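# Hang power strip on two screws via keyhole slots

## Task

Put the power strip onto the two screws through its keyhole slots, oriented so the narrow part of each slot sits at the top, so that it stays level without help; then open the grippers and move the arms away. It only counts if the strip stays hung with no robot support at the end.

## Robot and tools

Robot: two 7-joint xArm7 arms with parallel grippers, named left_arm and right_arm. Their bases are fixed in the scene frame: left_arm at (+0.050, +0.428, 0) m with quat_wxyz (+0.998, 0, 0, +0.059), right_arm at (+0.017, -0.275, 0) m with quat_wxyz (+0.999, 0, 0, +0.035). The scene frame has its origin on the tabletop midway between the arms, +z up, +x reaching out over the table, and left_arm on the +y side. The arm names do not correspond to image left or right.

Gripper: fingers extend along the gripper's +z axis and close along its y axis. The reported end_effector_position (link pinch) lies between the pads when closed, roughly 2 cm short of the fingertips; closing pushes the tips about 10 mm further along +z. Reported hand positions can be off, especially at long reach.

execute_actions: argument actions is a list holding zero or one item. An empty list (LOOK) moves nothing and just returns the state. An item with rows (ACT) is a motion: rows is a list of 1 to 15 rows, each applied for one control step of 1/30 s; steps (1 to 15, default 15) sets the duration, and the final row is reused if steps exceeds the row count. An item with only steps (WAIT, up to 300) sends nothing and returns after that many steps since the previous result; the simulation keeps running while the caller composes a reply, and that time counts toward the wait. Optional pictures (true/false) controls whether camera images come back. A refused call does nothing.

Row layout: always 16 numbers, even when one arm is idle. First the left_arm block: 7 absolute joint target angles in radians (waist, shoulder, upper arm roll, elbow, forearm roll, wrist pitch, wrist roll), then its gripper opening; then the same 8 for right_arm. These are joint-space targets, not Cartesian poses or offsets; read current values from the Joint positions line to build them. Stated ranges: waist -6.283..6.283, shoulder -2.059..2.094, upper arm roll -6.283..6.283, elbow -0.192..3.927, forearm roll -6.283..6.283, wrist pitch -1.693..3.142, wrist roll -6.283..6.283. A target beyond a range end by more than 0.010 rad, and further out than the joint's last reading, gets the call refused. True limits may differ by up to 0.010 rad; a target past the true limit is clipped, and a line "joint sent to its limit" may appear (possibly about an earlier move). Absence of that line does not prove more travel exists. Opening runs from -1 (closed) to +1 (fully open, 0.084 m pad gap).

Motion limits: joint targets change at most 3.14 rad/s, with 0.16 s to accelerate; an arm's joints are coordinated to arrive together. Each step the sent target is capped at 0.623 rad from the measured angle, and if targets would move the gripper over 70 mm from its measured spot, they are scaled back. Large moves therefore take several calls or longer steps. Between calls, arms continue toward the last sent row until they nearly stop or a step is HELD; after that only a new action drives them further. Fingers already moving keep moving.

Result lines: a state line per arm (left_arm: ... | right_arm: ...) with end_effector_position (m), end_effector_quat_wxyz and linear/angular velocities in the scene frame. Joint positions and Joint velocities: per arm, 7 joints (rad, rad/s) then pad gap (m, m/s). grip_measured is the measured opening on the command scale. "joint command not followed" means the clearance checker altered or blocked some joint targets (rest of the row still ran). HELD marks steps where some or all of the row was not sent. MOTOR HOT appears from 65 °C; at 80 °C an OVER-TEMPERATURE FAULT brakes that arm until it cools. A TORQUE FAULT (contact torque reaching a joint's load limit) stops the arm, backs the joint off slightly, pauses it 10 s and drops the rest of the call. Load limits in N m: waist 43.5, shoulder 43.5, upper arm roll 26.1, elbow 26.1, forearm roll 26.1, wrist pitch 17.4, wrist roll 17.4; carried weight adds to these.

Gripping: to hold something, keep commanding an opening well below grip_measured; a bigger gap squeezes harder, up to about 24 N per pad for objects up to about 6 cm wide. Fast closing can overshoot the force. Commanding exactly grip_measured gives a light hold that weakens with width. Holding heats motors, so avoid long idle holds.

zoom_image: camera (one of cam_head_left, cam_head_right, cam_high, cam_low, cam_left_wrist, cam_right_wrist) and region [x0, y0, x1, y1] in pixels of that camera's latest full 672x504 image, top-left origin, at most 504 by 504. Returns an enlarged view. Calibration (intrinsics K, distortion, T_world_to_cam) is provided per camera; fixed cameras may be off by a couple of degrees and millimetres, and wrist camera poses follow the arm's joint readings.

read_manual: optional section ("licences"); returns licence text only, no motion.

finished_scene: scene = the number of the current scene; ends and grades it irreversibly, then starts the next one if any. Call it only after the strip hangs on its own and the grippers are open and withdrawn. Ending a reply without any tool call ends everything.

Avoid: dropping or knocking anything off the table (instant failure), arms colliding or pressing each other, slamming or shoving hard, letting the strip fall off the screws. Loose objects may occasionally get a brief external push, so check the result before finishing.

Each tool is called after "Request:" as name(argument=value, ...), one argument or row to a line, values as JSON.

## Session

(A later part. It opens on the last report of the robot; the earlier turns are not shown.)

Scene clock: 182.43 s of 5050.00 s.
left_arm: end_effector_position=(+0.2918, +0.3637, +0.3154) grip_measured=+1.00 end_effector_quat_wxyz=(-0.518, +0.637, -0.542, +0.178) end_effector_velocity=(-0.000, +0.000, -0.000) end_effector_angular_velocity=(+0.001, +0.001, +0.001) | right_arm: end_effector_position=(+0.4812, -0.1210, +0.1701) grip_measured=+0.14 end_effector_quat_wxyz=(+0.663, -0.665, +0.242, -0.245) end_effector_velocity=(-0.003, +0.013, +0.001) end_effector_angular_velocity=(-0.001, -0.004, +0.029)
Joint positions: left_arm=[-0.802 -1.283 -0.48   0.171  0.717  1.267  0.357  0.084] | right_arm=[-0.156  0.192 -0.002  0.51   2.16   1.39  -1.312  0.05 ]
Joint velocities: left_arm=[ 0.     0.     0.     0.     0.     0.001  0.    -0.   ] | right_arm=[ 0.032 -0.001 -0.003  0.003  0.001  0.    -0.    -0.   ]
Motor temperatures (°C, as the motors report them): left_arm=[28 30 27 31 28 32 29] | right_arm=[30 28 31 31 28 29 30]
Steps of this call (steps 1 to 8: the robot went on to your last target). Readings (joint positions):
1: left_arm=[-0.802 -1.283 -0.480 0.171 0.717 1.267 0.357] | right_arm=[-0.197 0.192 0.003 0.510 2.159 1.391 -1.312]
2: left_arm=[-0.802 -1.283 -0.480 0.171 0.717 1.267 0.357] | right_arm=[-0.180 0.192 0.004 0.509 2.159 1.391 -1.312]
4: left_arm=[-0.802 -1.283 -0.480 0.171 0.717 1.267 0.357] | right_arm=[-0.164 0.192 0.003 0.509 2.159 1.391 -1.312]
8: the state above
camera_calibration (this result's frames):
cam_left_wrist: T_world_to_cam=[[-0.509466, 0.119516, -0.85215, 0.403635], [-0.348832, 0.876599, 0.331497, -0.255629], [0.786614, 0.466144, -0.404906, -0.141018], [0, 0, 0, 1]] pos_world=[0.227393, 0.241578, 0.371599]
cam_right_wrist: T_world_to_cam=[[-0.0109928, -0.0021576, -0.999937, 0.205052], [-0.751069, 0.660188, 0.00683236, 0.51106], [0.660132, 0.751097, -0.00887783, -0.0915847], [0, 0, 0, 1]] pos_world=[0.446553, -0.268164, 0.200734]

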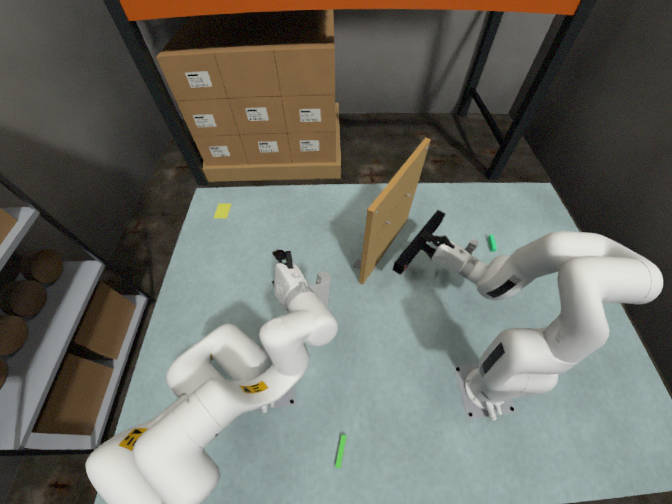

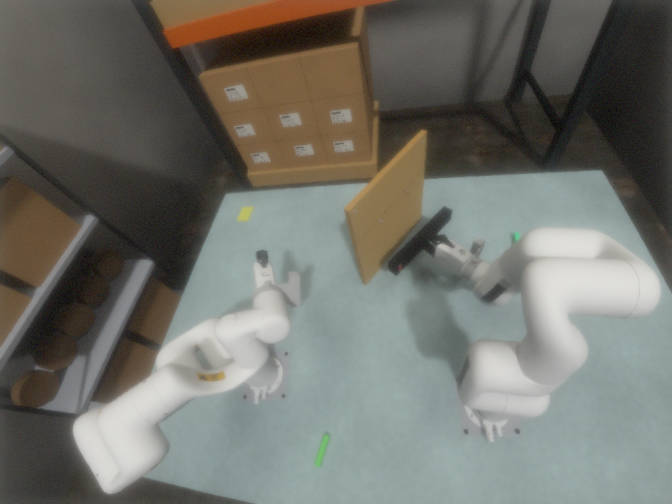

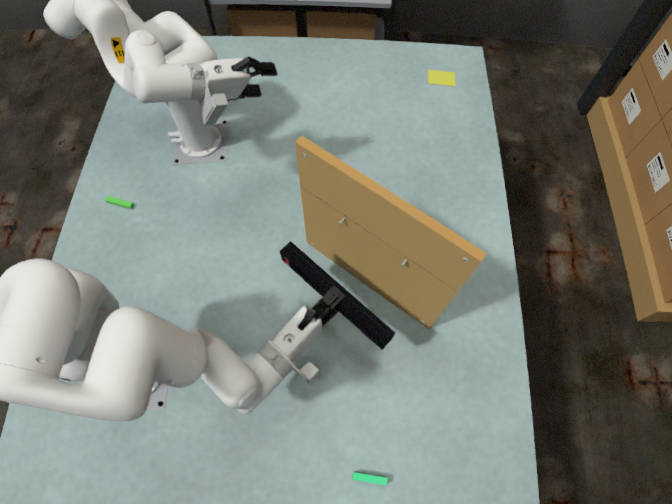

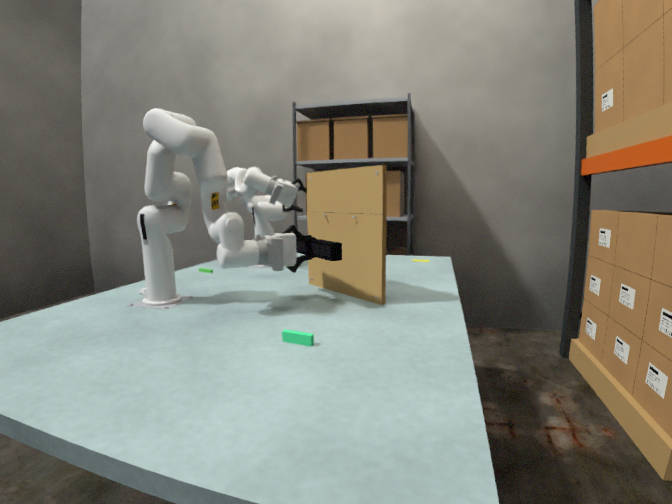

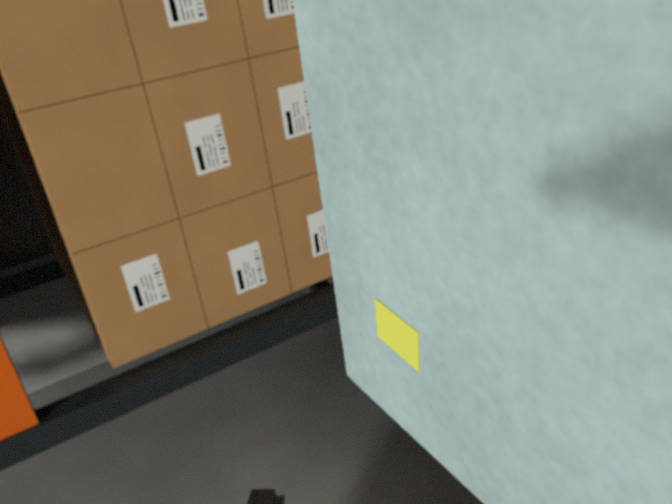

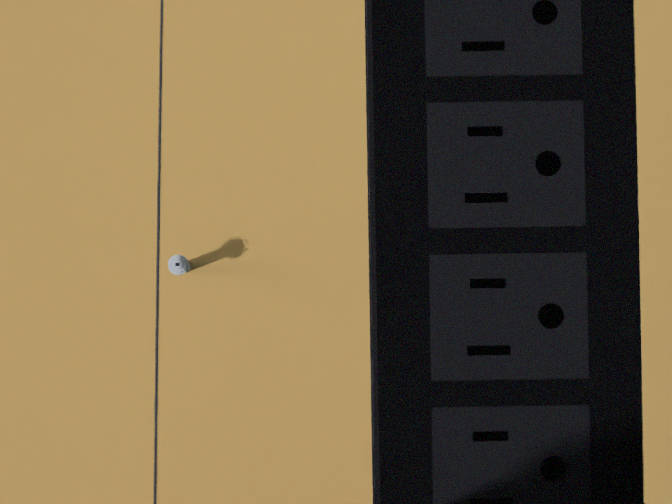

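Request:
execute_actions(
  actions=[
    {"rows":[[-0.802,-1.283,-0.48,0.171,0.717,1.267,0.357,1,-0.12,0.12,0,0.528,2.187,1.32,-1.24,-0.3],[-0.802,-1.283,-0.48,0.171,0.717,1.267,0.357,1,-0.12,0.12,0,0.528,2.187,1.32,-1.24,-0.3],[-0.802,-1.283,-0.48,0.171,0.717,1.267,0.357,1,-0.12,0.12,0,0.528,2.187,1.32,-1.24,-0.3],[-0.802,-1.283,-0.48,0.171,0.717,1.267,0.357,1,-0.12,0.12,0,0.528,2.187,1.32,-1.24,-0.3],[-0.802,-1.283,-0.48,0.171,0.717,1.267,0.357,1,-0.057,0.046,0,0.545,2.214,1.255,-1.163,-0.3]],"steps":15},
  ],
  pictures=false,
)

Request:
execute_actions(
  actions=[
    {"steps":10},
  ],
)

Scene clock: 222.20 s of 5050.00 s.
left_arm: end_effector_position=(+0.2918, +0.3637, +0.3154) grip_measured=+1.00 end_effector_quat_wxyz=(-0.518, +0.637, -0.542, +0.178) end_effector_velocity=(-0.000, +0.000, -0.000) end_effector_angular_velocity=(+0.001, +0.001, +0.000) | right_arm: end_effector_position=(+0.4971, -0.0970, +0.2216) grip_measured=+0.14 end_effector_quat_wxyz=(+0.666, -0.663, +0.246, -0.236) end_effector_velocity=(+0.000, -0.007, -0.006) end_effector_angular_velocity=(-0.002, +0.052, -0.029)
Joint positions: left_arm=[-0.802 -1.283 -0.48   0.171  0.717  1.267  0.357  0.084] | right_arm=[-0.06   0.05   0.     0.543  2.213  1.258 -1.167  0.05 ]
Joint velocities: left_arm=[-0.001  0.    -0.    -0.001 -0.     0.001  0.    -0.   ] | right_arm=[ 0.017 -0.017 -0.017 -0.011  0.014 -0.047  0.04  -0.   ]
Motor temperatures (°C, as the motors report them): left_arm=[28 30 27 31 28 32 29] | right_arm=[30 27 31 30 28 29 30]
Steps of this call (steps 1 to 30: the robot went on to your last target; steps 31 to 90: nothing new was sent; then 36.27 s passed at rest; steps 91 to 105: all 15 steps of this action). Readings (joint positions):
91: left_arm=[-0.802 -1.283 -0.480 0.171 0.717 1.267 0.357] | right_arm=[-0.151 0.192 -0.000 0.510 2.160 1.390 -1.312]
92: left_arm=[-0.802 -1.283 -0.480 0.171 0.717 1.267 0.357] | right_arm=[-0.149 0.189 -0.000 0.510 2.162 1.385 -1.307]
94: left_arm=[-0.802 -1.283 -0.480 0.171 0.717 1.267 0.357] | right_arm=[-0.137 0.162 -0.001 0.515 2.172 1.356 -1.278]
98: left_arm=[-0.802 -1.283 -0.480 0.171 0.717 1.267 0.357] | right_arm=[-0.096 0.095 -0.002 0.534 2.197 1.298 -1.213]
105: the state above

Scene clock: 222.53 s of 5050.00 s.
left_arm: end_effector_position=(+0.2918, +0.3637, +0.3154) grip_measured=+1.00 end_effector_quat_wxyz=(-0.518, +0.637, -0.542, +0.178) end_effector_velocity=(-0.000, -0.000, +0.000) end_effector_angular_velocity=(+0.001, -0.001, -0.000) | right_arm: end_effector_position=(+0.4976, -0.0964, +0.2232) grip_measured=+0.14 end_effector_quat_wxyz=(+0.667, -0.663, +0.246, -0.236) end_effector_velocity=(-0.000, +0.001, +0.002) end_effector_angular_velocity=(+0.001, -0.003, +0.002)
Joint positions: left_arm=[-0.802 -1.283 -0.48   0.171  0.717  1.267  0.357  0.084] | right_arm=[-0.057  0.046 -0.     0.545  2.214  1.255 -1.163  0.05 ]
Joint velocities: left_arm=[-0.001 -0.    -0.001  0.     0.001  0.001 -0.    -0.   ] | right_arm=[ 0.002 -0.003  0.     0.001 -0.     0.001  0.001  0.   ]
Motor temperatures (°C, as the motors report them): left_arm=[28 30 27 31 28 32 29] | right_arm=[30 27 31 30 28 29 30]
Steps of this call (steps 1 to 10: the robot went on to your last target). Readings (joint positions):
1: left_arm=[-0.802 -1.283 -0.480 0.171 0.717 1.267 0.357] | right_arm=[-0.059 0.049 -0.000 0.543 2.213 1.257 -1.166]
2: left_arm=[-0.802 -1.283 -0.480 0.171 0.717 1.267 0.357] | right_arm=[-0.059 0.049 -0.000 0.543 2.213 1.256 -1.165]
4: left_arm=[-0.802 -1.283 -0.480 0.171 0.717 1.267 0.357] | right_arm=[-0.058 0.048 -0.000 0.544 2.214 1.255 -1.164]
8: left_arm=[-0.802 -1.283 -0.480 0.171 0.717 1.267 0.357] | right_arm=[-0.057 0.047 -0.000 0.545 2.214 1.255 -1.163]
10: the state above
camera_calibration (this result's frames):
cam_left_wrist: T_world_to_cam=[[-0.509466, 0.119516, -0.85215, 0.403635], [-0.348832, 0.876599, 0.331497, -0.255629], [0.786614, 0.466143, -0.404907, -0.141018], [0, 0, 0, 1]] pos_world=[0.227393, 0.241578, 0.371599]
cam_right_wrist: T_world_to_cam=[[-0.0260384, 0.0104555, -0.999606, 0.266992], [-0.755918, 0.654128, 0.0265326, 0.504321], [0.654148, 0.756311, -0.00912894, -0.116873], [0, 0, 0, 1]] pos_world=[0.46463, -0.24429, 0.252439]

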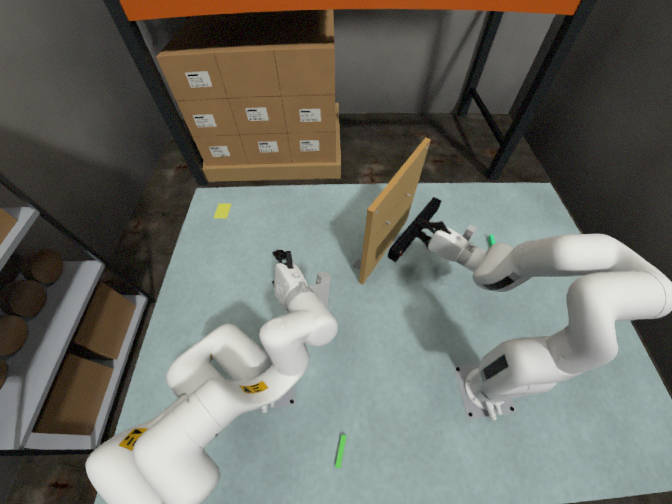

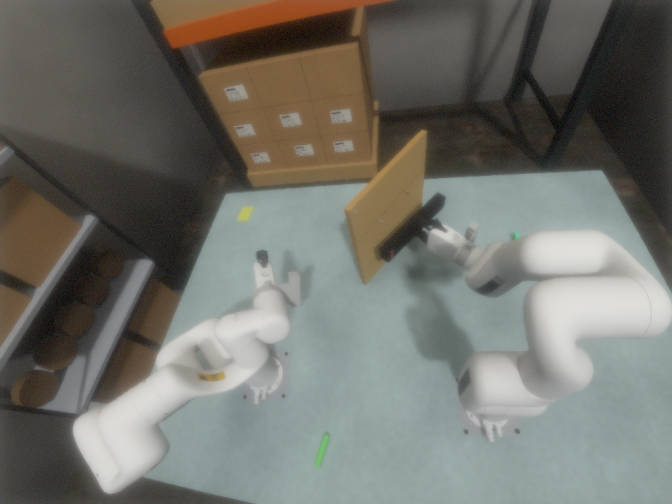

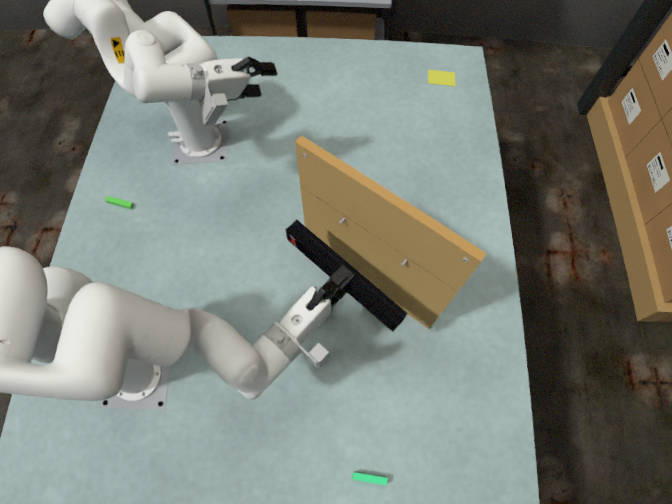

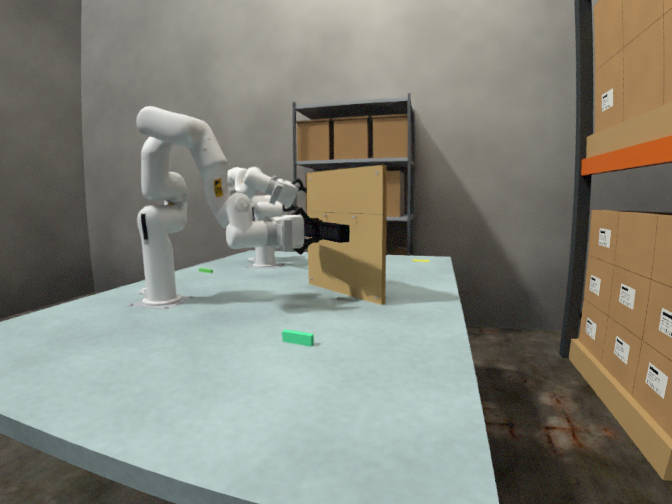

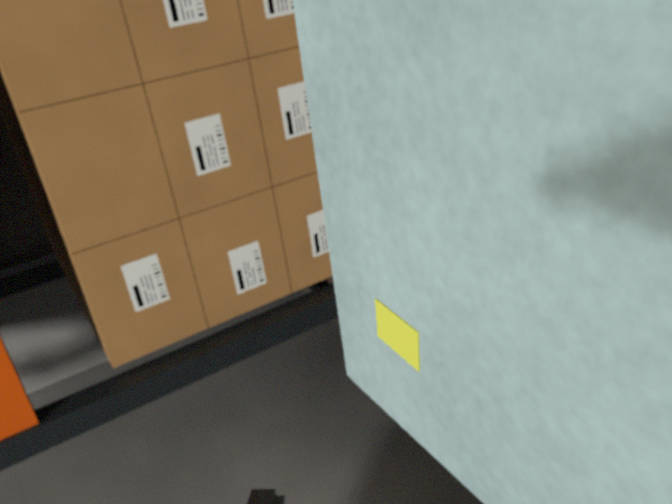

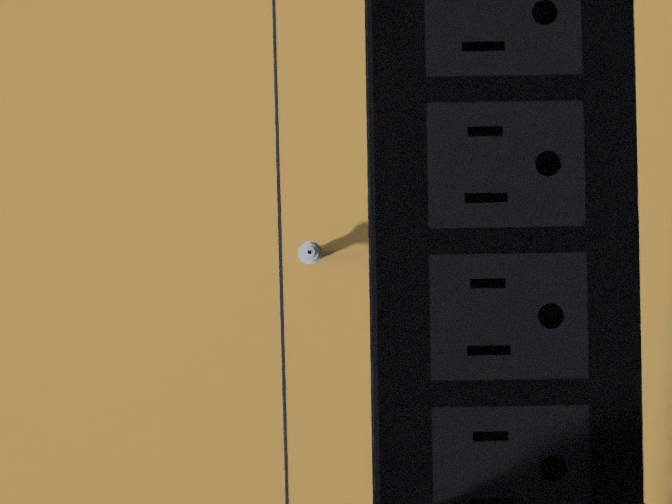

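Request:
execute_actions(
  actions=[
    {"rows":[[-0.802,-1.283,-0.48,0.171,0.717,1.267,0.357,1,-0.04,0.01,0,0.58,2.235,1.2,-1.15,-0.3],[-0.802,-1.283,-0.48,0.171,0.717,1.267,0.357,1,-0.04,0.01,0,0.58,2.235,1.2,-1.15,-0.3],[-0.802,-1.283,-0.48,0.171,0.717,1.267,0.357,1,-0.04,0.01,0,0.58,2.235,1.2,-1.15,-0.3],[-0.802,-1.283,-0.48,0.171,0.717,1.267,0.357,1,-0.04,0.01,0,0.58,2.235,1.2,-1.15,-0.3],[-0.802,-1.283,-0.48,0.171,0.717,1.267,0.357,1,-0.04,0.01,0,0.58,2.235,1.2,-1.15,-0.3],[-0.802,-1.283,-0.48,0.171,0.717,1.267,0.357,1,-0.04,0.01,0,0.58,2.235,1.2,-1.15,-0.3],[-0.802,-1.283,-0.48,0.171,0.717,1.267,0.357,1,0.02,0.005,0,0.62,2.27,1.145,-1.12,-0.3],[-0.802,-1.283,-0.48,0.171,0.717,1.267,0.357,1,0.02,0.005,0,0.62,2.27,1.145,-1.12,-0.3],[-0.802,-1.283,-0.48,0.171,0.717,1.267,0.357,1,0.071,0.0025,0,0.6505,2.293,1.1066,-1.101,-0.3]],"steps":15},
  ],
  pictures=false,
)

Request:
execute_actions(
  actions=[
    {"steps":12},
  ],
)

Request:
zoom_image(
  camera="cam_high",
  region=[290, 170, 450, 330],
)

Request:
zoom_image(
  camera="cam_low",
  region=[290, 180, 390, 250],
)

Scene clock: 264.10 s of 5050.00 s.
left_arm: end_effector_position=(+0.2918, +0.3637, +0.3154) grip_measured=+1.00 end_effector_quat_wxyz=(-0.518, +0.637, -0.542, +0.178) end_effector_velocity=(-0.000, +0.001, -0.000) end_effector_angular_velocity=(+0.001, +0.000, +0.001) | right_arm: end_effector_position=(+0.5207, -0.0585, +0.2657) grip_measured=+0.14 end_effector_quat_wxyz=(+0.667, -0.665, +0.236, -0.241) end_effector_velocity=(+0.012, +0.027, +0.010) end_effector_angular_velocity=(+0.000, +0.055, -0.017)
Joint positions: left_arm=[-0.802 -1.283 -0.48   0.171  0.717  1.267  0.357  0.084] | right_arm=[ 0.062  0.002  0.005  0.645  2.287  1.119 -1.106  0.05 ]
Joint velocities: left_arm=[ 0.    -0.001 -0.    -0.001 -0.     0.001  0.    -0.   ] | right_arm=[ 0.122 -0.007 -0.026  0.061  0.069 -0.127  0.058  0.   ]
Motor temperatures (°C, as the motors report them): left_arm=[28 30 27 31 28 32 29] | right_arm=[30 27 31 31 28 29 30]
Steps of this call (steps 1 to 15: the robot went on to your last target; steps 16 to 90: nothing new was sent; then 38.07 s passed at rest; steps 91 to 105: all 15 steps of this action). Readings (joint positions):
91: left_arm=[-0.802 -1.283 -0.480 0.171 0.717 1.267 0.357] | right_arm=[-0.057 0.046 -0.000 0.545 2.214 1.255 -1.163]
92: left_arm=[-0.802 -1.283 -0.480 0.171 0.717 1.267 0.357] | right_arm=[-0.056 0.044 -0.000 0.547 2.215 1.250 -1.162]
94: left_arm=[-0.802 -1.283 -0.480 0.171 0.717 1.267 0.357] | right_arm=[-0.048 0.030 -0.000 0.559 2.224 1.226 -1.156]
98: left_arm=[-0.802 -1.283 -0.480 0.171 0.717 1.267 0.357] | right_arm=[-0.038 0.011 -0.001 0.582 2.236 1.203 -1.149]
105: the state above

Scene clock: 264.50 s of 5050.00 s.
left_arm: end_effector_position=(+0.2918, +0.3637, +0.3154) grip_measured=+1.00 end_effector_quat_wxyz=(-0.518, +0.637, -0.542, +0.178) end_effector_velocity=(-0.000, -0.000, -0.000) end_effector_angular_velocity=(+0.001, -0.000, -0.000) | right_arm: end_effector_position=(+0.5226, -0.0588, +0.2655) grip_measured=+0.14 end_effector_quat_wxyz=(+0.665, -0.665, +0.241, -0.241) end_effector_velocity=(+0.001, +0.001, +0.001) end_effector_angular_velocity=(-0.000, -0.002, +0.001)
Joint positions: left_arm=[-0.802 -1.283 -0.48   0.171  0.717  1.267  0.357  0.084] | right_arm=[ 0.071  0.003 -0.     0.65   2.293  1.107 -1.101  0.05 ]
Joint velocities: left_arm=[-0.     0.    -0.002 -0.    -0.001 -0.    -0.001  0.   ] | right_arm=[ 0.001 -0.001  0.001  0.003  0.    -0.002  0.001  0.   ]
Motor temperatures (°C, as the motors report them): left_arm=[28 30 27 31 28 32 29] | right_arm=[30 27 31 31 28 29 30]
Steps of this call (steps 1 to 12: the robot went on to your last target). Readings (joint positions):
1: left_arm=[-0.802 -1.283 -0.480 0.171 0.717 1.267 0.357] | right_arm=[0.065 0.002 0.003 0.647 2.289 1.115 -1.105]
2: left_arm=[-0.802 -1.283 -0.480 0.171 0.717 1.267 0.357] | right_arm=[0.067 0.003 0.002 0.647 2.290 1.112 -1.103]
4: left_arm=[-0.802 -1.283 -0.480 0.171 0.717 1.267 0.357] | right_arm=[0.068 0.003 -0.001 0.648 2.292 1.109 -1.102]
8: left_arm=[-0.802 -1.283 -0.480 0.171 0.717 1.267 0.357] | right_arm=[0.070 0.003 -0.001 0.649 2.293 1.107 -1.101]
12: the state above
camera_calibration (this result's frames):
cam_left_wrist: T_world_to_cam=[[-0.509466, 0.119516, -0.85215, 0.403635], [-0.348832, 0.876599, 0.331497, -0.255629], [0.786614, 0.466144, -0.404906, -0.141018], [0, 0, 0, 1]] pos_world=[0.227393, 0.241578, 0.371599]
cam_right_wrist: T_world_to_cam=[[-0.0144661, 0.000578276, -0.999895, 0.303078], [-0.755529, 0.655017, 0.0113095, 0.501367], [0.654955, 0.755614, -0.00903865, -0.161791], [0, 0, 0, 1]] pos_world=[0.489148, -0.206328, 0.295913]

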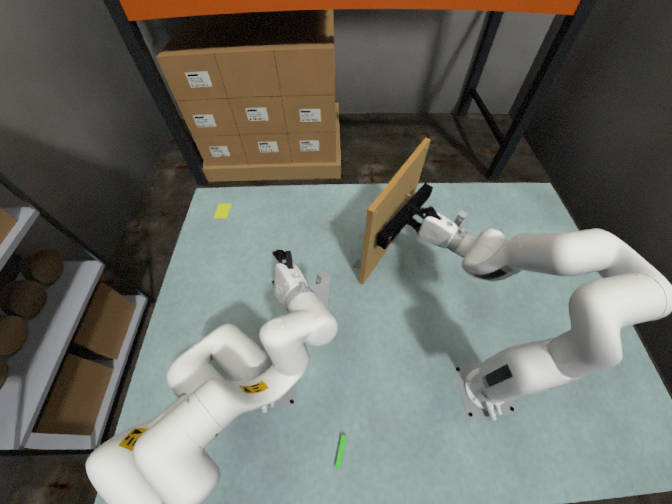

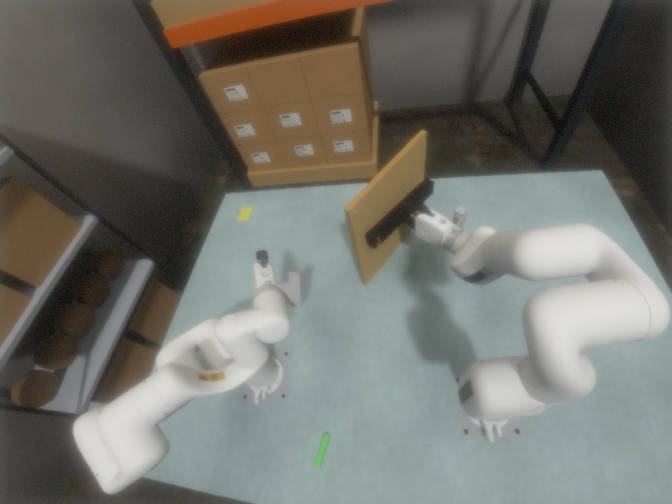

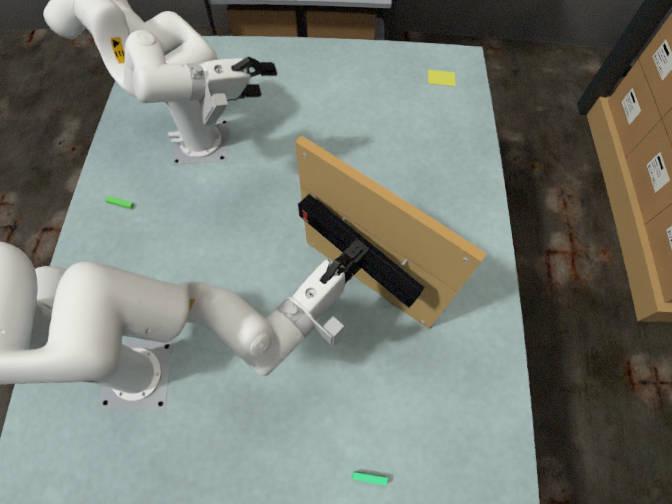

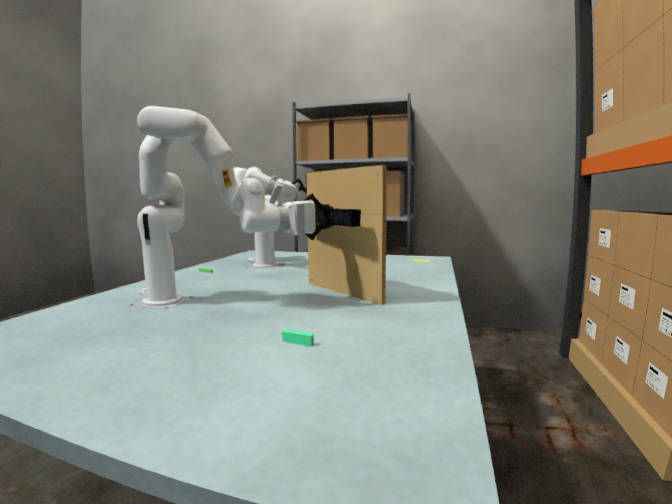

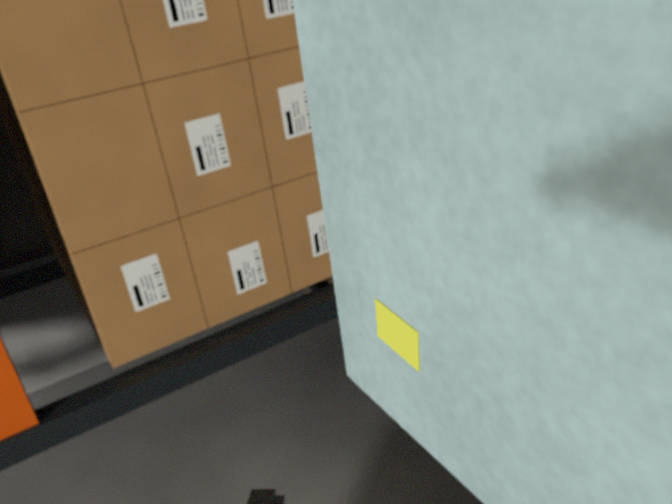

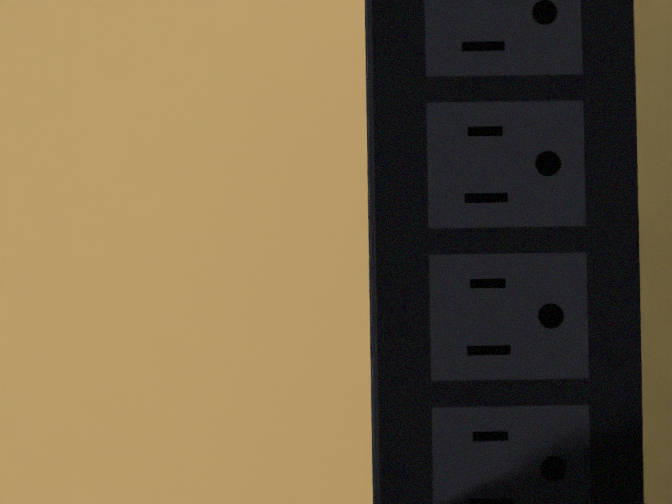

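Region (290, 170, 450, 330) of cam_high's 672x504 image, scaled by 3.150, with more detail than that image has.

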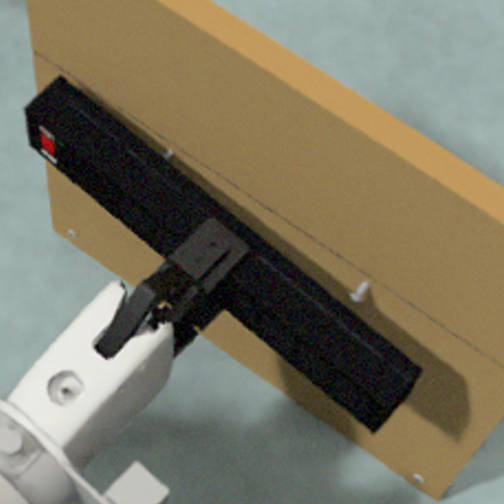

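Region (290, 180, 390, 250) of cam_low's 672x504 image, scaled by 5.040, with more detail than that image has; it fills the top 353 rows of this view, and the rest is white.

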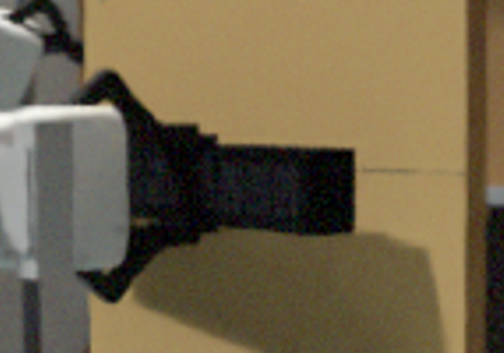

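Request:
execute_actions(
  actions=[
    {"rows":[[-0.802,-1.283,-0.48,0.171,0.717,1.267,0.357,1,-0.06,0.0,0,0.56,2.2,1.25,-1.14,-0.3],[-0.802,-1.283,-0.48,0.171,0.717,1.267,0.357,1,-0.06,0.0,0,0.56,2.2,1.25,-1.14,-0.3],[-0.802,-1.283,-0.48,0.171,0.717,1.267,0.357,1,-0.06,0.0,0,0.56,2.2,1.25,-1.14,-0.3],[-0.802,-1.283,-0.48,0.171,0.717,1.267,0.357,1,-0.06,0.0,0,0.56,2.2,1.25,-1.14,-0.3],[-0.802,-1.283,-0.48,0.171,0.717,1.267,0.357,1,-0.06,0.0,0,0.56,2.2,1.25,-1.14,-0.3],[-0.802,-1.283,-0.48,0.171,0.717,1.267,0.357,1,-0.06,0.0,0,0.56,2.2,1.25,-1.14,-0.3],[-0.802,-1.283,-0.48,0.171,0.717,1.267,0.357,1,-0.06,0.0,0,0.56,2.2,1.25,-1.14,-0.3],[-0.802,-1.283,-0.48,0.171,0.717,1.267,0.357,1,-0.116,0.098,0,0.607,2.077,1.307,-1.131,-0.3]],"steps":15},
  ],
  pictures=false,
)

Request:
execute_actions(
  actions=[
    {"steps":14},
  ],
)

Request:
zoom_image(
  camera="cam_high",
  region=[280, 170, 450, 340],
)

Scene clock: 293.73 s of 5050.00 s.
left_arm: end_effector_position=(+0.2918, +0.3637, +0.3154) grip_measured=+1.00 end_effector_quat_wxyz=(-0.518, +0.637, -0.542, +0.178) end_effector_velocity=(-0.000, -0.000, +0.000) end_effector_angular_velocity=(-0.001, -0.001, -0.001) | right_arm: end_effector_position=(+0.5033, -0.1018, +0.2255) grip_measured=+0.14 end_effector_quat_wxyz=(+0.673, -0.673, +0.217, -0.218) end_effector_velocity=(-0.011, -0.020, -0.055) end_effector_angular_velocity=(-0.016, +0.072, +0.111)
Joint positions: left_arm=[-0.802 -1.283 -0.48   0.171  0.717  1.267  0.357  0.084] | right_arm=[-0.107  0.087 -0.001  0.601  2.095  1.296 -1.132  0.05 ]
Joint velocities: left_arm=[ 0.    -0.001 -0.     0.    -0.    -0.001  0.    -0.   ] | right_arm=[-0.11   0.159 -0.008  0.042 -0.21   0.107  0.009 -0.   ]
Motor temperatures (°C, as the motors report them): left_arm=[28 30 27 31 28 32 29] | right_arm=[30 27 31 32 28 29 30]
Steps of this call (steps 1 to 30: the robot went on to your last target; steps 31 to 90: nothing new was sent; then 25.73 s passed at rest; steps 91 to 105: all 15 steps of this action). Readings (joint positions):
91: left_arm=[-0.802 -1.283 -0.480 0.171 0.717 1.267 0.357] | right_arm=[0.071 0.002 0.000 0.650 2.293 1.107 -1.101]
92: left_arm=[-0.802 -1.283 -0.480 0.171 0.717 1.267 0.357] | right_arm=[0.068 0.002 0.001 0.648 2.290 1.111 -1.102]
94: left_arm=[-0.802 -1.283 -0.480 0.171 0.717 1.267 0.357] | right_arm=[0.034 0.001 0.005 0.627 2.265 1.153 -1.113]
98: left_arm=[-0.802 -1.283 -0.480 0.171 0.717 1.267 0.357] | right_arm=[-0.043 0.002 -0.006 0.570 2.214 1.225 -1.134]
105: the state above

Scene clock: 294.20 s of 5050.00 s.
left_arm: end_effector_position=(+0.2918, +0.3637, +0.3154) grip_measured=+1.00 end_effector_quat_wxyz=(-0.518, +0.637, -0.542, +0.178) end_effector_velocity=(-0.000, +0.001, -0.000) end_effector_angular_velocity=(+0.001, +0.001, +0.002) | right_arm: end_effector_position=(+0.5028, -0.1020, +0.2237) grip_measured=+0.14 end_effector_quat_wxyz=(+0.674, -0.674, +0.213, -0.213) end_effector_velocity=(-0.001, +0.000, -0.002) end_effector_angular_velocity=(-0.001, +0.003, +0.003)
Joint positions: left_arm=[-0.802 -1.283 -0.48   0.171  0.717  1.267  0.357  0.084] | right_arm=[-0.116  0.098  0.     0.607  2.077  1.307 -1.131  0.05 ]
Joint velocities: left_arm=[ 0.    -0.001 -0.001 -0.001 -0.     0.001  0.    -0.   ] | right_arm=[-0.001  0.002  0.    -0.001 -0.004  0.001  0.     0.   ]
Motor temperatures (°C, as the motors report them): left_arm=[28 30 27 31 28 32 29] | right_arm=[30 27 31 32 28 29 30]
Steps of this call (steps 1 to 14: the robot went on to your last target). Readings (joint positions):
1: left_arm=[-0.802 -1.283 -0.480 0.171 0.717 1.267 0.357] | right_arm=[-0.110 0.091 -0.001 0.602 2.090 1.299 -1.131]
2: left_arm=[-0.802 -1.283 -0.480 0.171 0.717 1.267 0.357] | right_arm=[-0.112 0.093 -0.001 0.604 2.086 1.302 -1.131]
4: left_arm=[-0.802 -1.283 -0.480 0.171 0.717 1.267 0.357] | right_arm=[-0.114 0.095 0.000 0.606 2.081 1.305 -1.131]
8: left_arm=[-0.802 -1.283 -0.480 0.171 0.717 1.267 0.357] | right_arm=[-0.115 0.097 0.000 0.607 2.078 1.307 -1.131]
14: the state above
camera_calibration (this result's frames):
cam_left_wrist: T_world_to_cam=[[-0.509466, 0.119516, -0.85215, 0.403635], [-0.348832, 0.876599, 0.331497, -0.255629], [0.786614, 0.466144, -0.404906, -0.141018], [0, 0, 0, 1]] pos_world=[0.227393, 0.241578, 0.371599]
cam_right_wrist: T_world_to_cam=[[-0.0132322, -0.0000809995, -0.999912, 0.260268], [-0.807455, 0.589834, 0.0106375, 0.53473], [0.589781, 0.807525, -0.00787019, -0.0787022], [0, 0, 0, 1]] pos_world=[0.481631, -0.251827, 0.253938]

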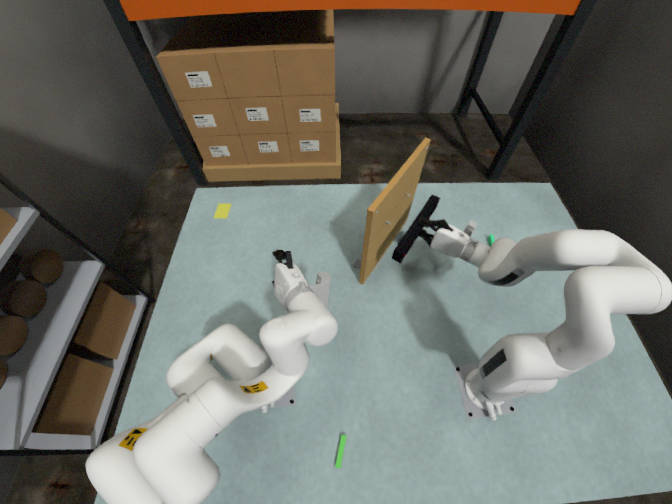

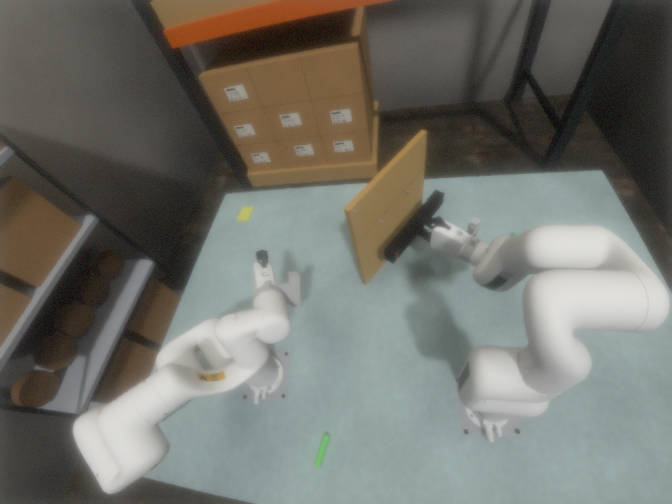

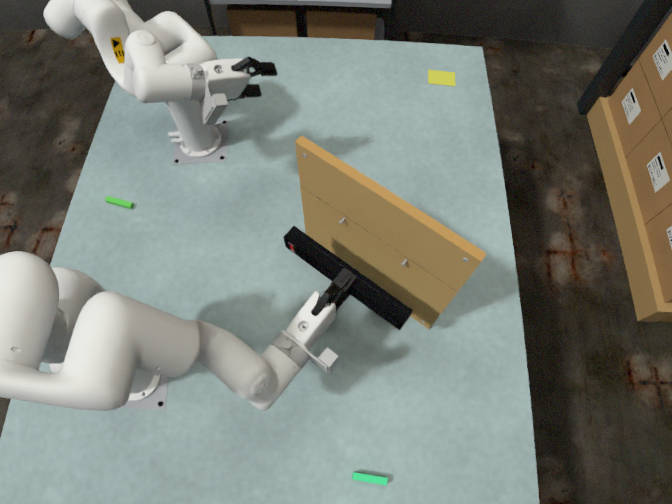

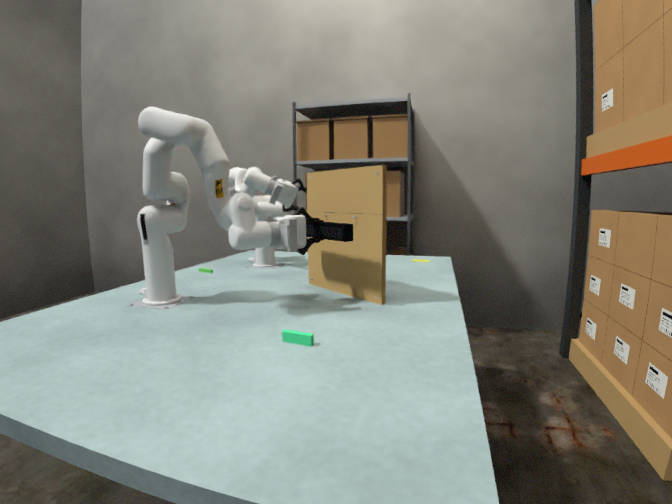

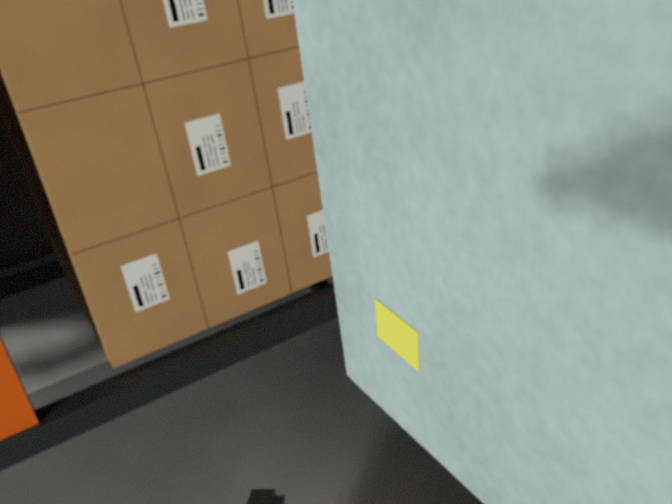

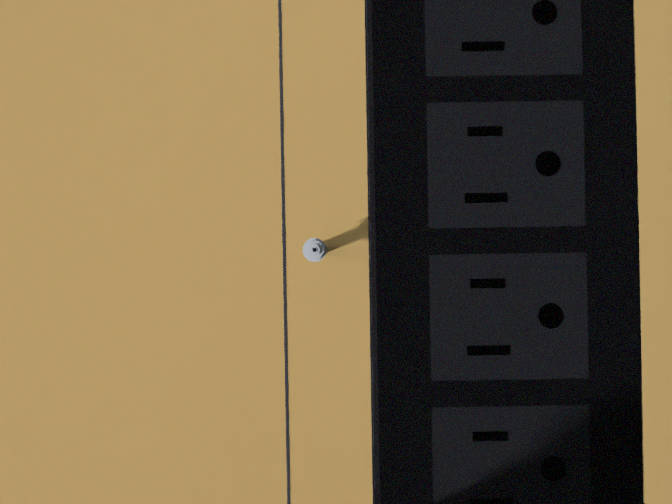

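Region (280, 170, 450, 340) of cam_high's 672x504 image, scaled by 2.965, with more detail than that image has.

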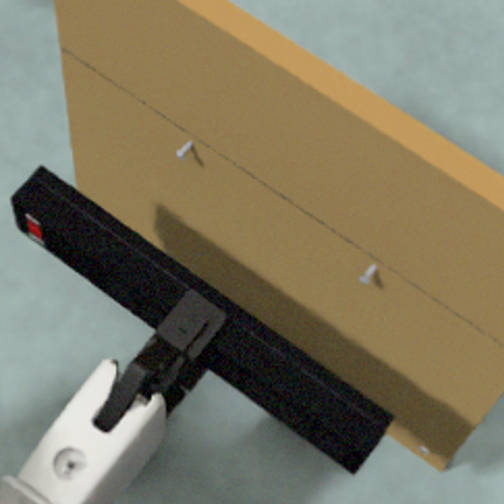

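Request:
execute_actions(
  actions=[
    {"rows":[[-0.802,-1.283,-0.48,0.171,0.717,1.267,0.357,1,-0.07,0.08,0,0.64,2.107,1.26,-1.1,-0.3],[-0.802,-1.283,-0.48,0.171,0.717,1.267,0.357,1,-0.07,0.08,0,0.64,2.107,1.26,-1.1,-0.3],[-0.802,-1.283,-0.48,0.171,0.717,1.267,0.357,1,-0.07,0.08,0,0.64,2.107,1.26,-1.1,-0.3],[-0.802,-1.283,-0.48,0.171,0.717,1.267,0.357,1,-0.07,0.08,0,0.64,2.107,1.26,-1.1,-0.3],[-0.802,-1.283,-0.48,0.171,0.717,1.267,0.357,1,-0.02,0.068,0,0.675,2.137,1.21,-1.07,-0.3],[-0.802,-1.283,-0.48,0.171,0.717,1.267,0.357,1,-0.02,0.068,0,0.675,2.137,1.21,-1.07,-0.3],[-0.802,-1.283,-0.48,0.171,0.717,1.267,0.357,1,-0.02,0.068,0,0.675,2.137,1.21,-1.07,-0.3],[-0.802,-1.283,-0.48,0.171,0.717,1.267,0.357,1,0.0235,0.0557,0,0.7065,2.166,1.1676,-1.0455,-0.3]],"steps":15},
  ],
  pictures=false,
)

Request:
execute_actions(
  actions=[
    {"steps":14},
  ],
)

Request:
zoom_image(
  camera="cam_high",
  region=[280, 170, 450, 340],
)

Scene clock: 327.10 s of 5050.00 s.
left_arm: end_effector_position=(+0.2918, +0.3637, +0.3154) grip_measured=+1.00 end_effector_quat_wxyz=(-0.518, +0.637, -0.542, +0.178) end_effector_velocity=(+0.000, +0.001, -0.001) end_effector_angular_velocity=(+0.001, +0.001, +0.002) | right_arm: end_effector_position=(+0.5275, -0.0597, +0.2648) grip_measured=+0.14 end_effector_quat_wxyz=(+0.675, -0.674, +0.211, -0.213) end_effector_velocity=(+0.012, -0.008, -0.009) end_effector_angular_velocity=(-0.014, +0.067, -0.063)
Joint positions: left_arm=[-0.802 -1.283 -0.48   0.171  0.717  1.267  0.357  0.084] | right_arm=[ 0.019  0.056  0.002  0.703  2.162  1.175 -1.049  0.05 ]
Joint velocities: left_arm=[ 0.001 -0.     0.    -0.002  0.     0.    -0.    -0.   ] | right_arm=[ 0.048 -0.    -0.033  0.012  0.043 -0.088  0.04   0.   ]
Motor temperatures (°C, as the motors report them): left_arm=[28 30 27 31 28 32 29] | right_arm=[30 27 31 31 28 29 30]
Steps of this call (steps 1 to 30: the robot went on to your last target; steps 31 to 90: nothing new was sent; then 29.40 s passed at rest; steps 91 to 105: all 15 steps of this action). Readings (joint positions):
91: left_arm=[-0.802 -1.283 -0.480 0.171 0.717 1.267 0.357] | right_arm=[-0.116 0.098 -0.000 0.607 2.077 1.307 -1.131]
92: left_arm=[-0.802 -1.283 -0.480 0.171 0.717 1.267 0.357] | right_arm=[-0.112 0.097 -0.001 0.609 2.080 1.302 -1.128]
94: left_arm=[-0.802 -1.283 -0.480 0.171 0.717 1.267 0.357] | right_arm=[-0.093 0.090 -0.002 0.622 2.093 1.281 -1.114]
98: left_arm=[-0.802 -1.283 -0.480 0.171 0.717 1.267 0.357] | right_arm=[-0.048 0.075 -0.000 0.655 2.120 1.238 -1.087]
105: the state above

Scene clock: 327.57 s of 5050.00 s.
left_arm: end_effector_position=(+0.2918, +0.3637, +0.3154) grip_measured=+1.00 end_effector_quat_wxyz=(-0.518, +0.637, -0.542, +0.178) end_effector_velocity=(+0.000, -0.000, +0.000) end_effector_angular_velocity=(+0.000, -0.000, -0.000) | right_arm: end_effector_position=(+0.5287, -0.0595, +0.2653) grip_measured=+0.14 end_effector_quat_wxyz=(+0.674, -0.674, +0.213, -0.213) end_effector_velocity=(+0.000, +0.001, +0.001) end_effector_angular_velocity=(+0.000, -0.002, +0.001)
Joint positions: left_arm=[-0.802 -1.283 -0.48   0.171  0.717  1.267  0.357  0.084] | right_arm=[ 0.023  0.056 -0.     0.706  2.166  1.168 -1.046  0.05 ]
Joint velocities: left_arm=[ 0.001  0.    -0.     0.001  0.    -0.     0.     0.   ] | right_arm=[ 0.001 -0.     0.     0.001 -0.     0.    -0.    -0.   ]
Motor temperatures (°C, as the motors report them): left_arm=[28 30 27 31 28 32 29] | right_arm=[30 27 31 31 28 29 30]
Steps of this call (steps 1 to 14: the robot went on to your last target). Readings (joint positions):
1: left_arm=[-0.802 -1.283 -0.480 0.171 0.717 1.267 0.357] | right_arm=[0.020 0.056 0.001 0.704 2.163 1.172 -1.048]
2: left_arm=[-0.802 -1.283 -0.480 0.171 0.717 1.267 0.357] | right_arm=[0.021 0.057 -0.000 0.704 2.164 1.170 -1.047]
4: left_arm=[-0.802 -1.283 -0.480 0.171 0.717 1.267 0.357] | right_arm=[0.021 0.057 -0.001 0.704 2.165 1.169 -1.046]
8: left_arm=[-0.802 -1.283 -0.480 0.171 0.717 1.267 0.357] | right_arm=[0.023 0.056 -0.000 0.706 2.166 1.168 -1.046]
14: the state above
camera_calibration (this result's frames):
cam_left_wrist: T_world_to_cam=[[-0.509466, 0.119516, -0.85215, 0.403635], [-0.348832, 0.876599, 0.331497, -0.255629], [0.786614, 0.466144, -0.404906, -0.141018], [0, 0, 0, 1]] pos_world=[0.227393, 0.241578, 0.371599]
cam_right_wrist: T_world_to_cam=[[-0.014164, -0.000167533, -0.9999, 0.302669], [-0.807243, 0.590111, 0.0113361, 0.529925], [0.59005, 0.807322, -0.00849356, -0.127971], [0, 0, 0, 1]] pos_world=[0.507574, -0.20935, 0.295544]

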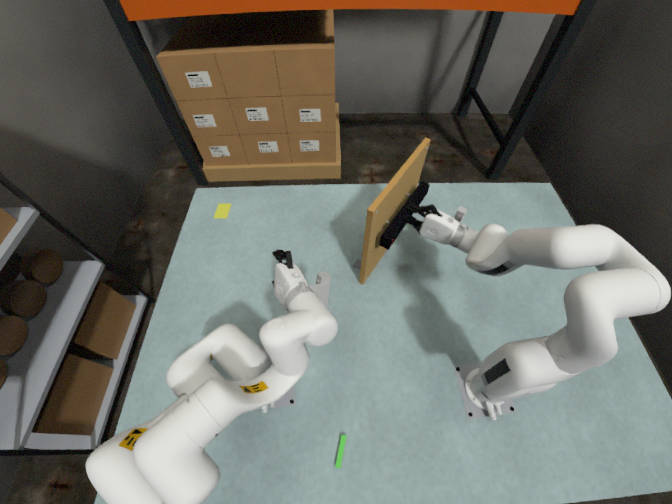

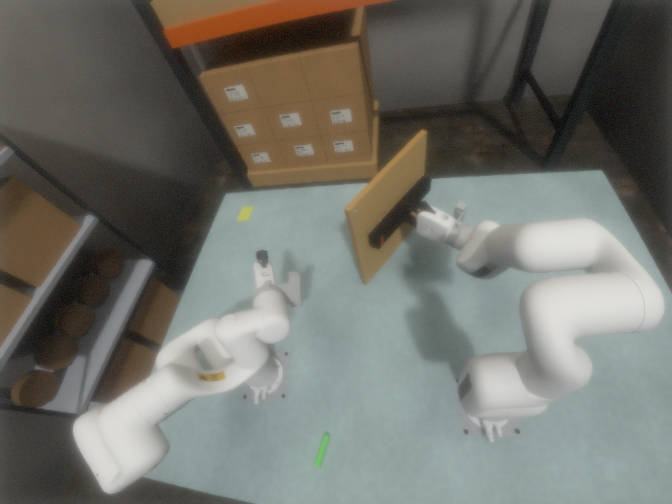

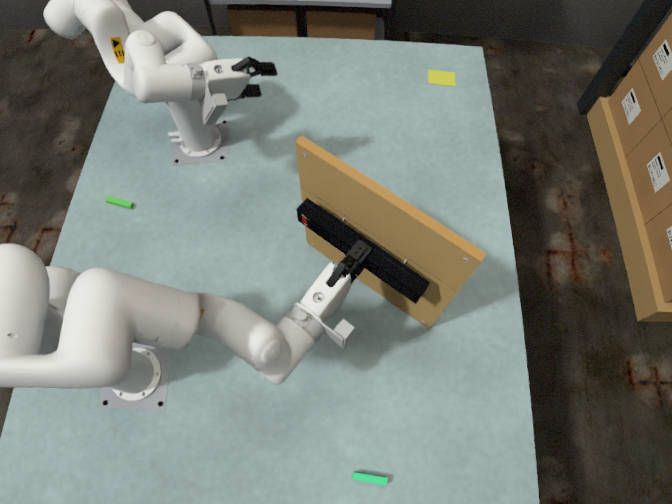

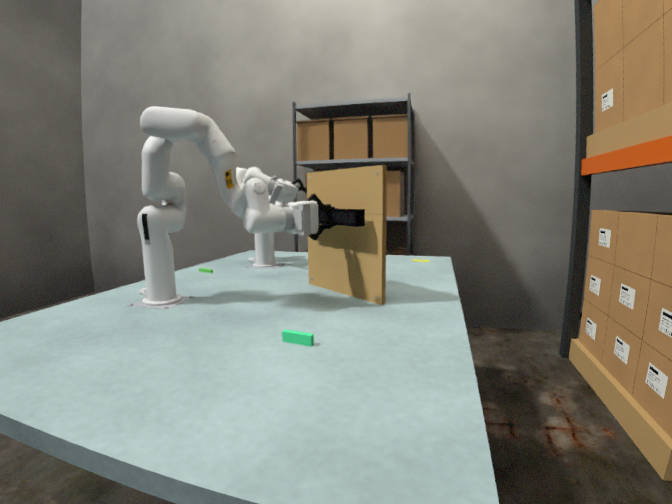

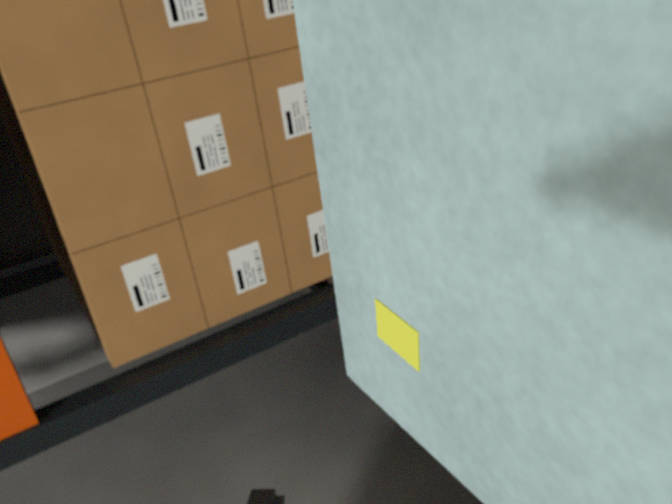

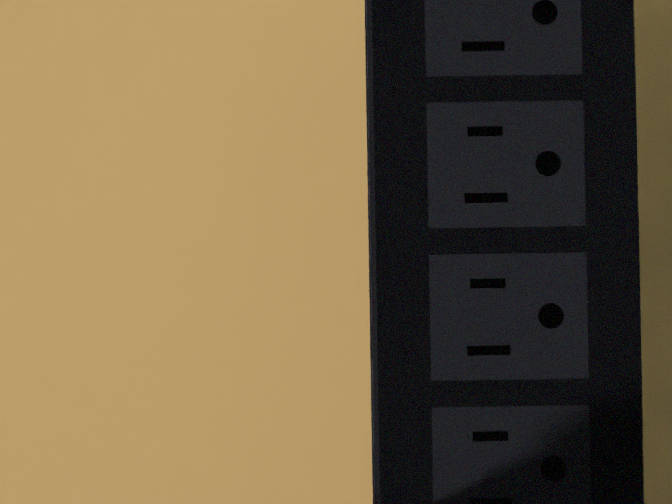

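Region (280, 170, 450, 340) of cam_high's 672x504 image, scaled by 2.965, with more detail than that image has.

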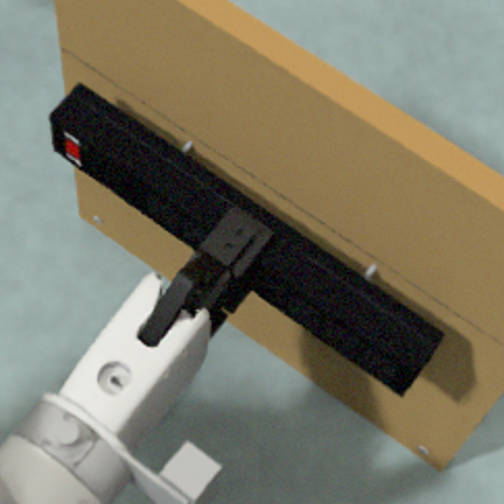

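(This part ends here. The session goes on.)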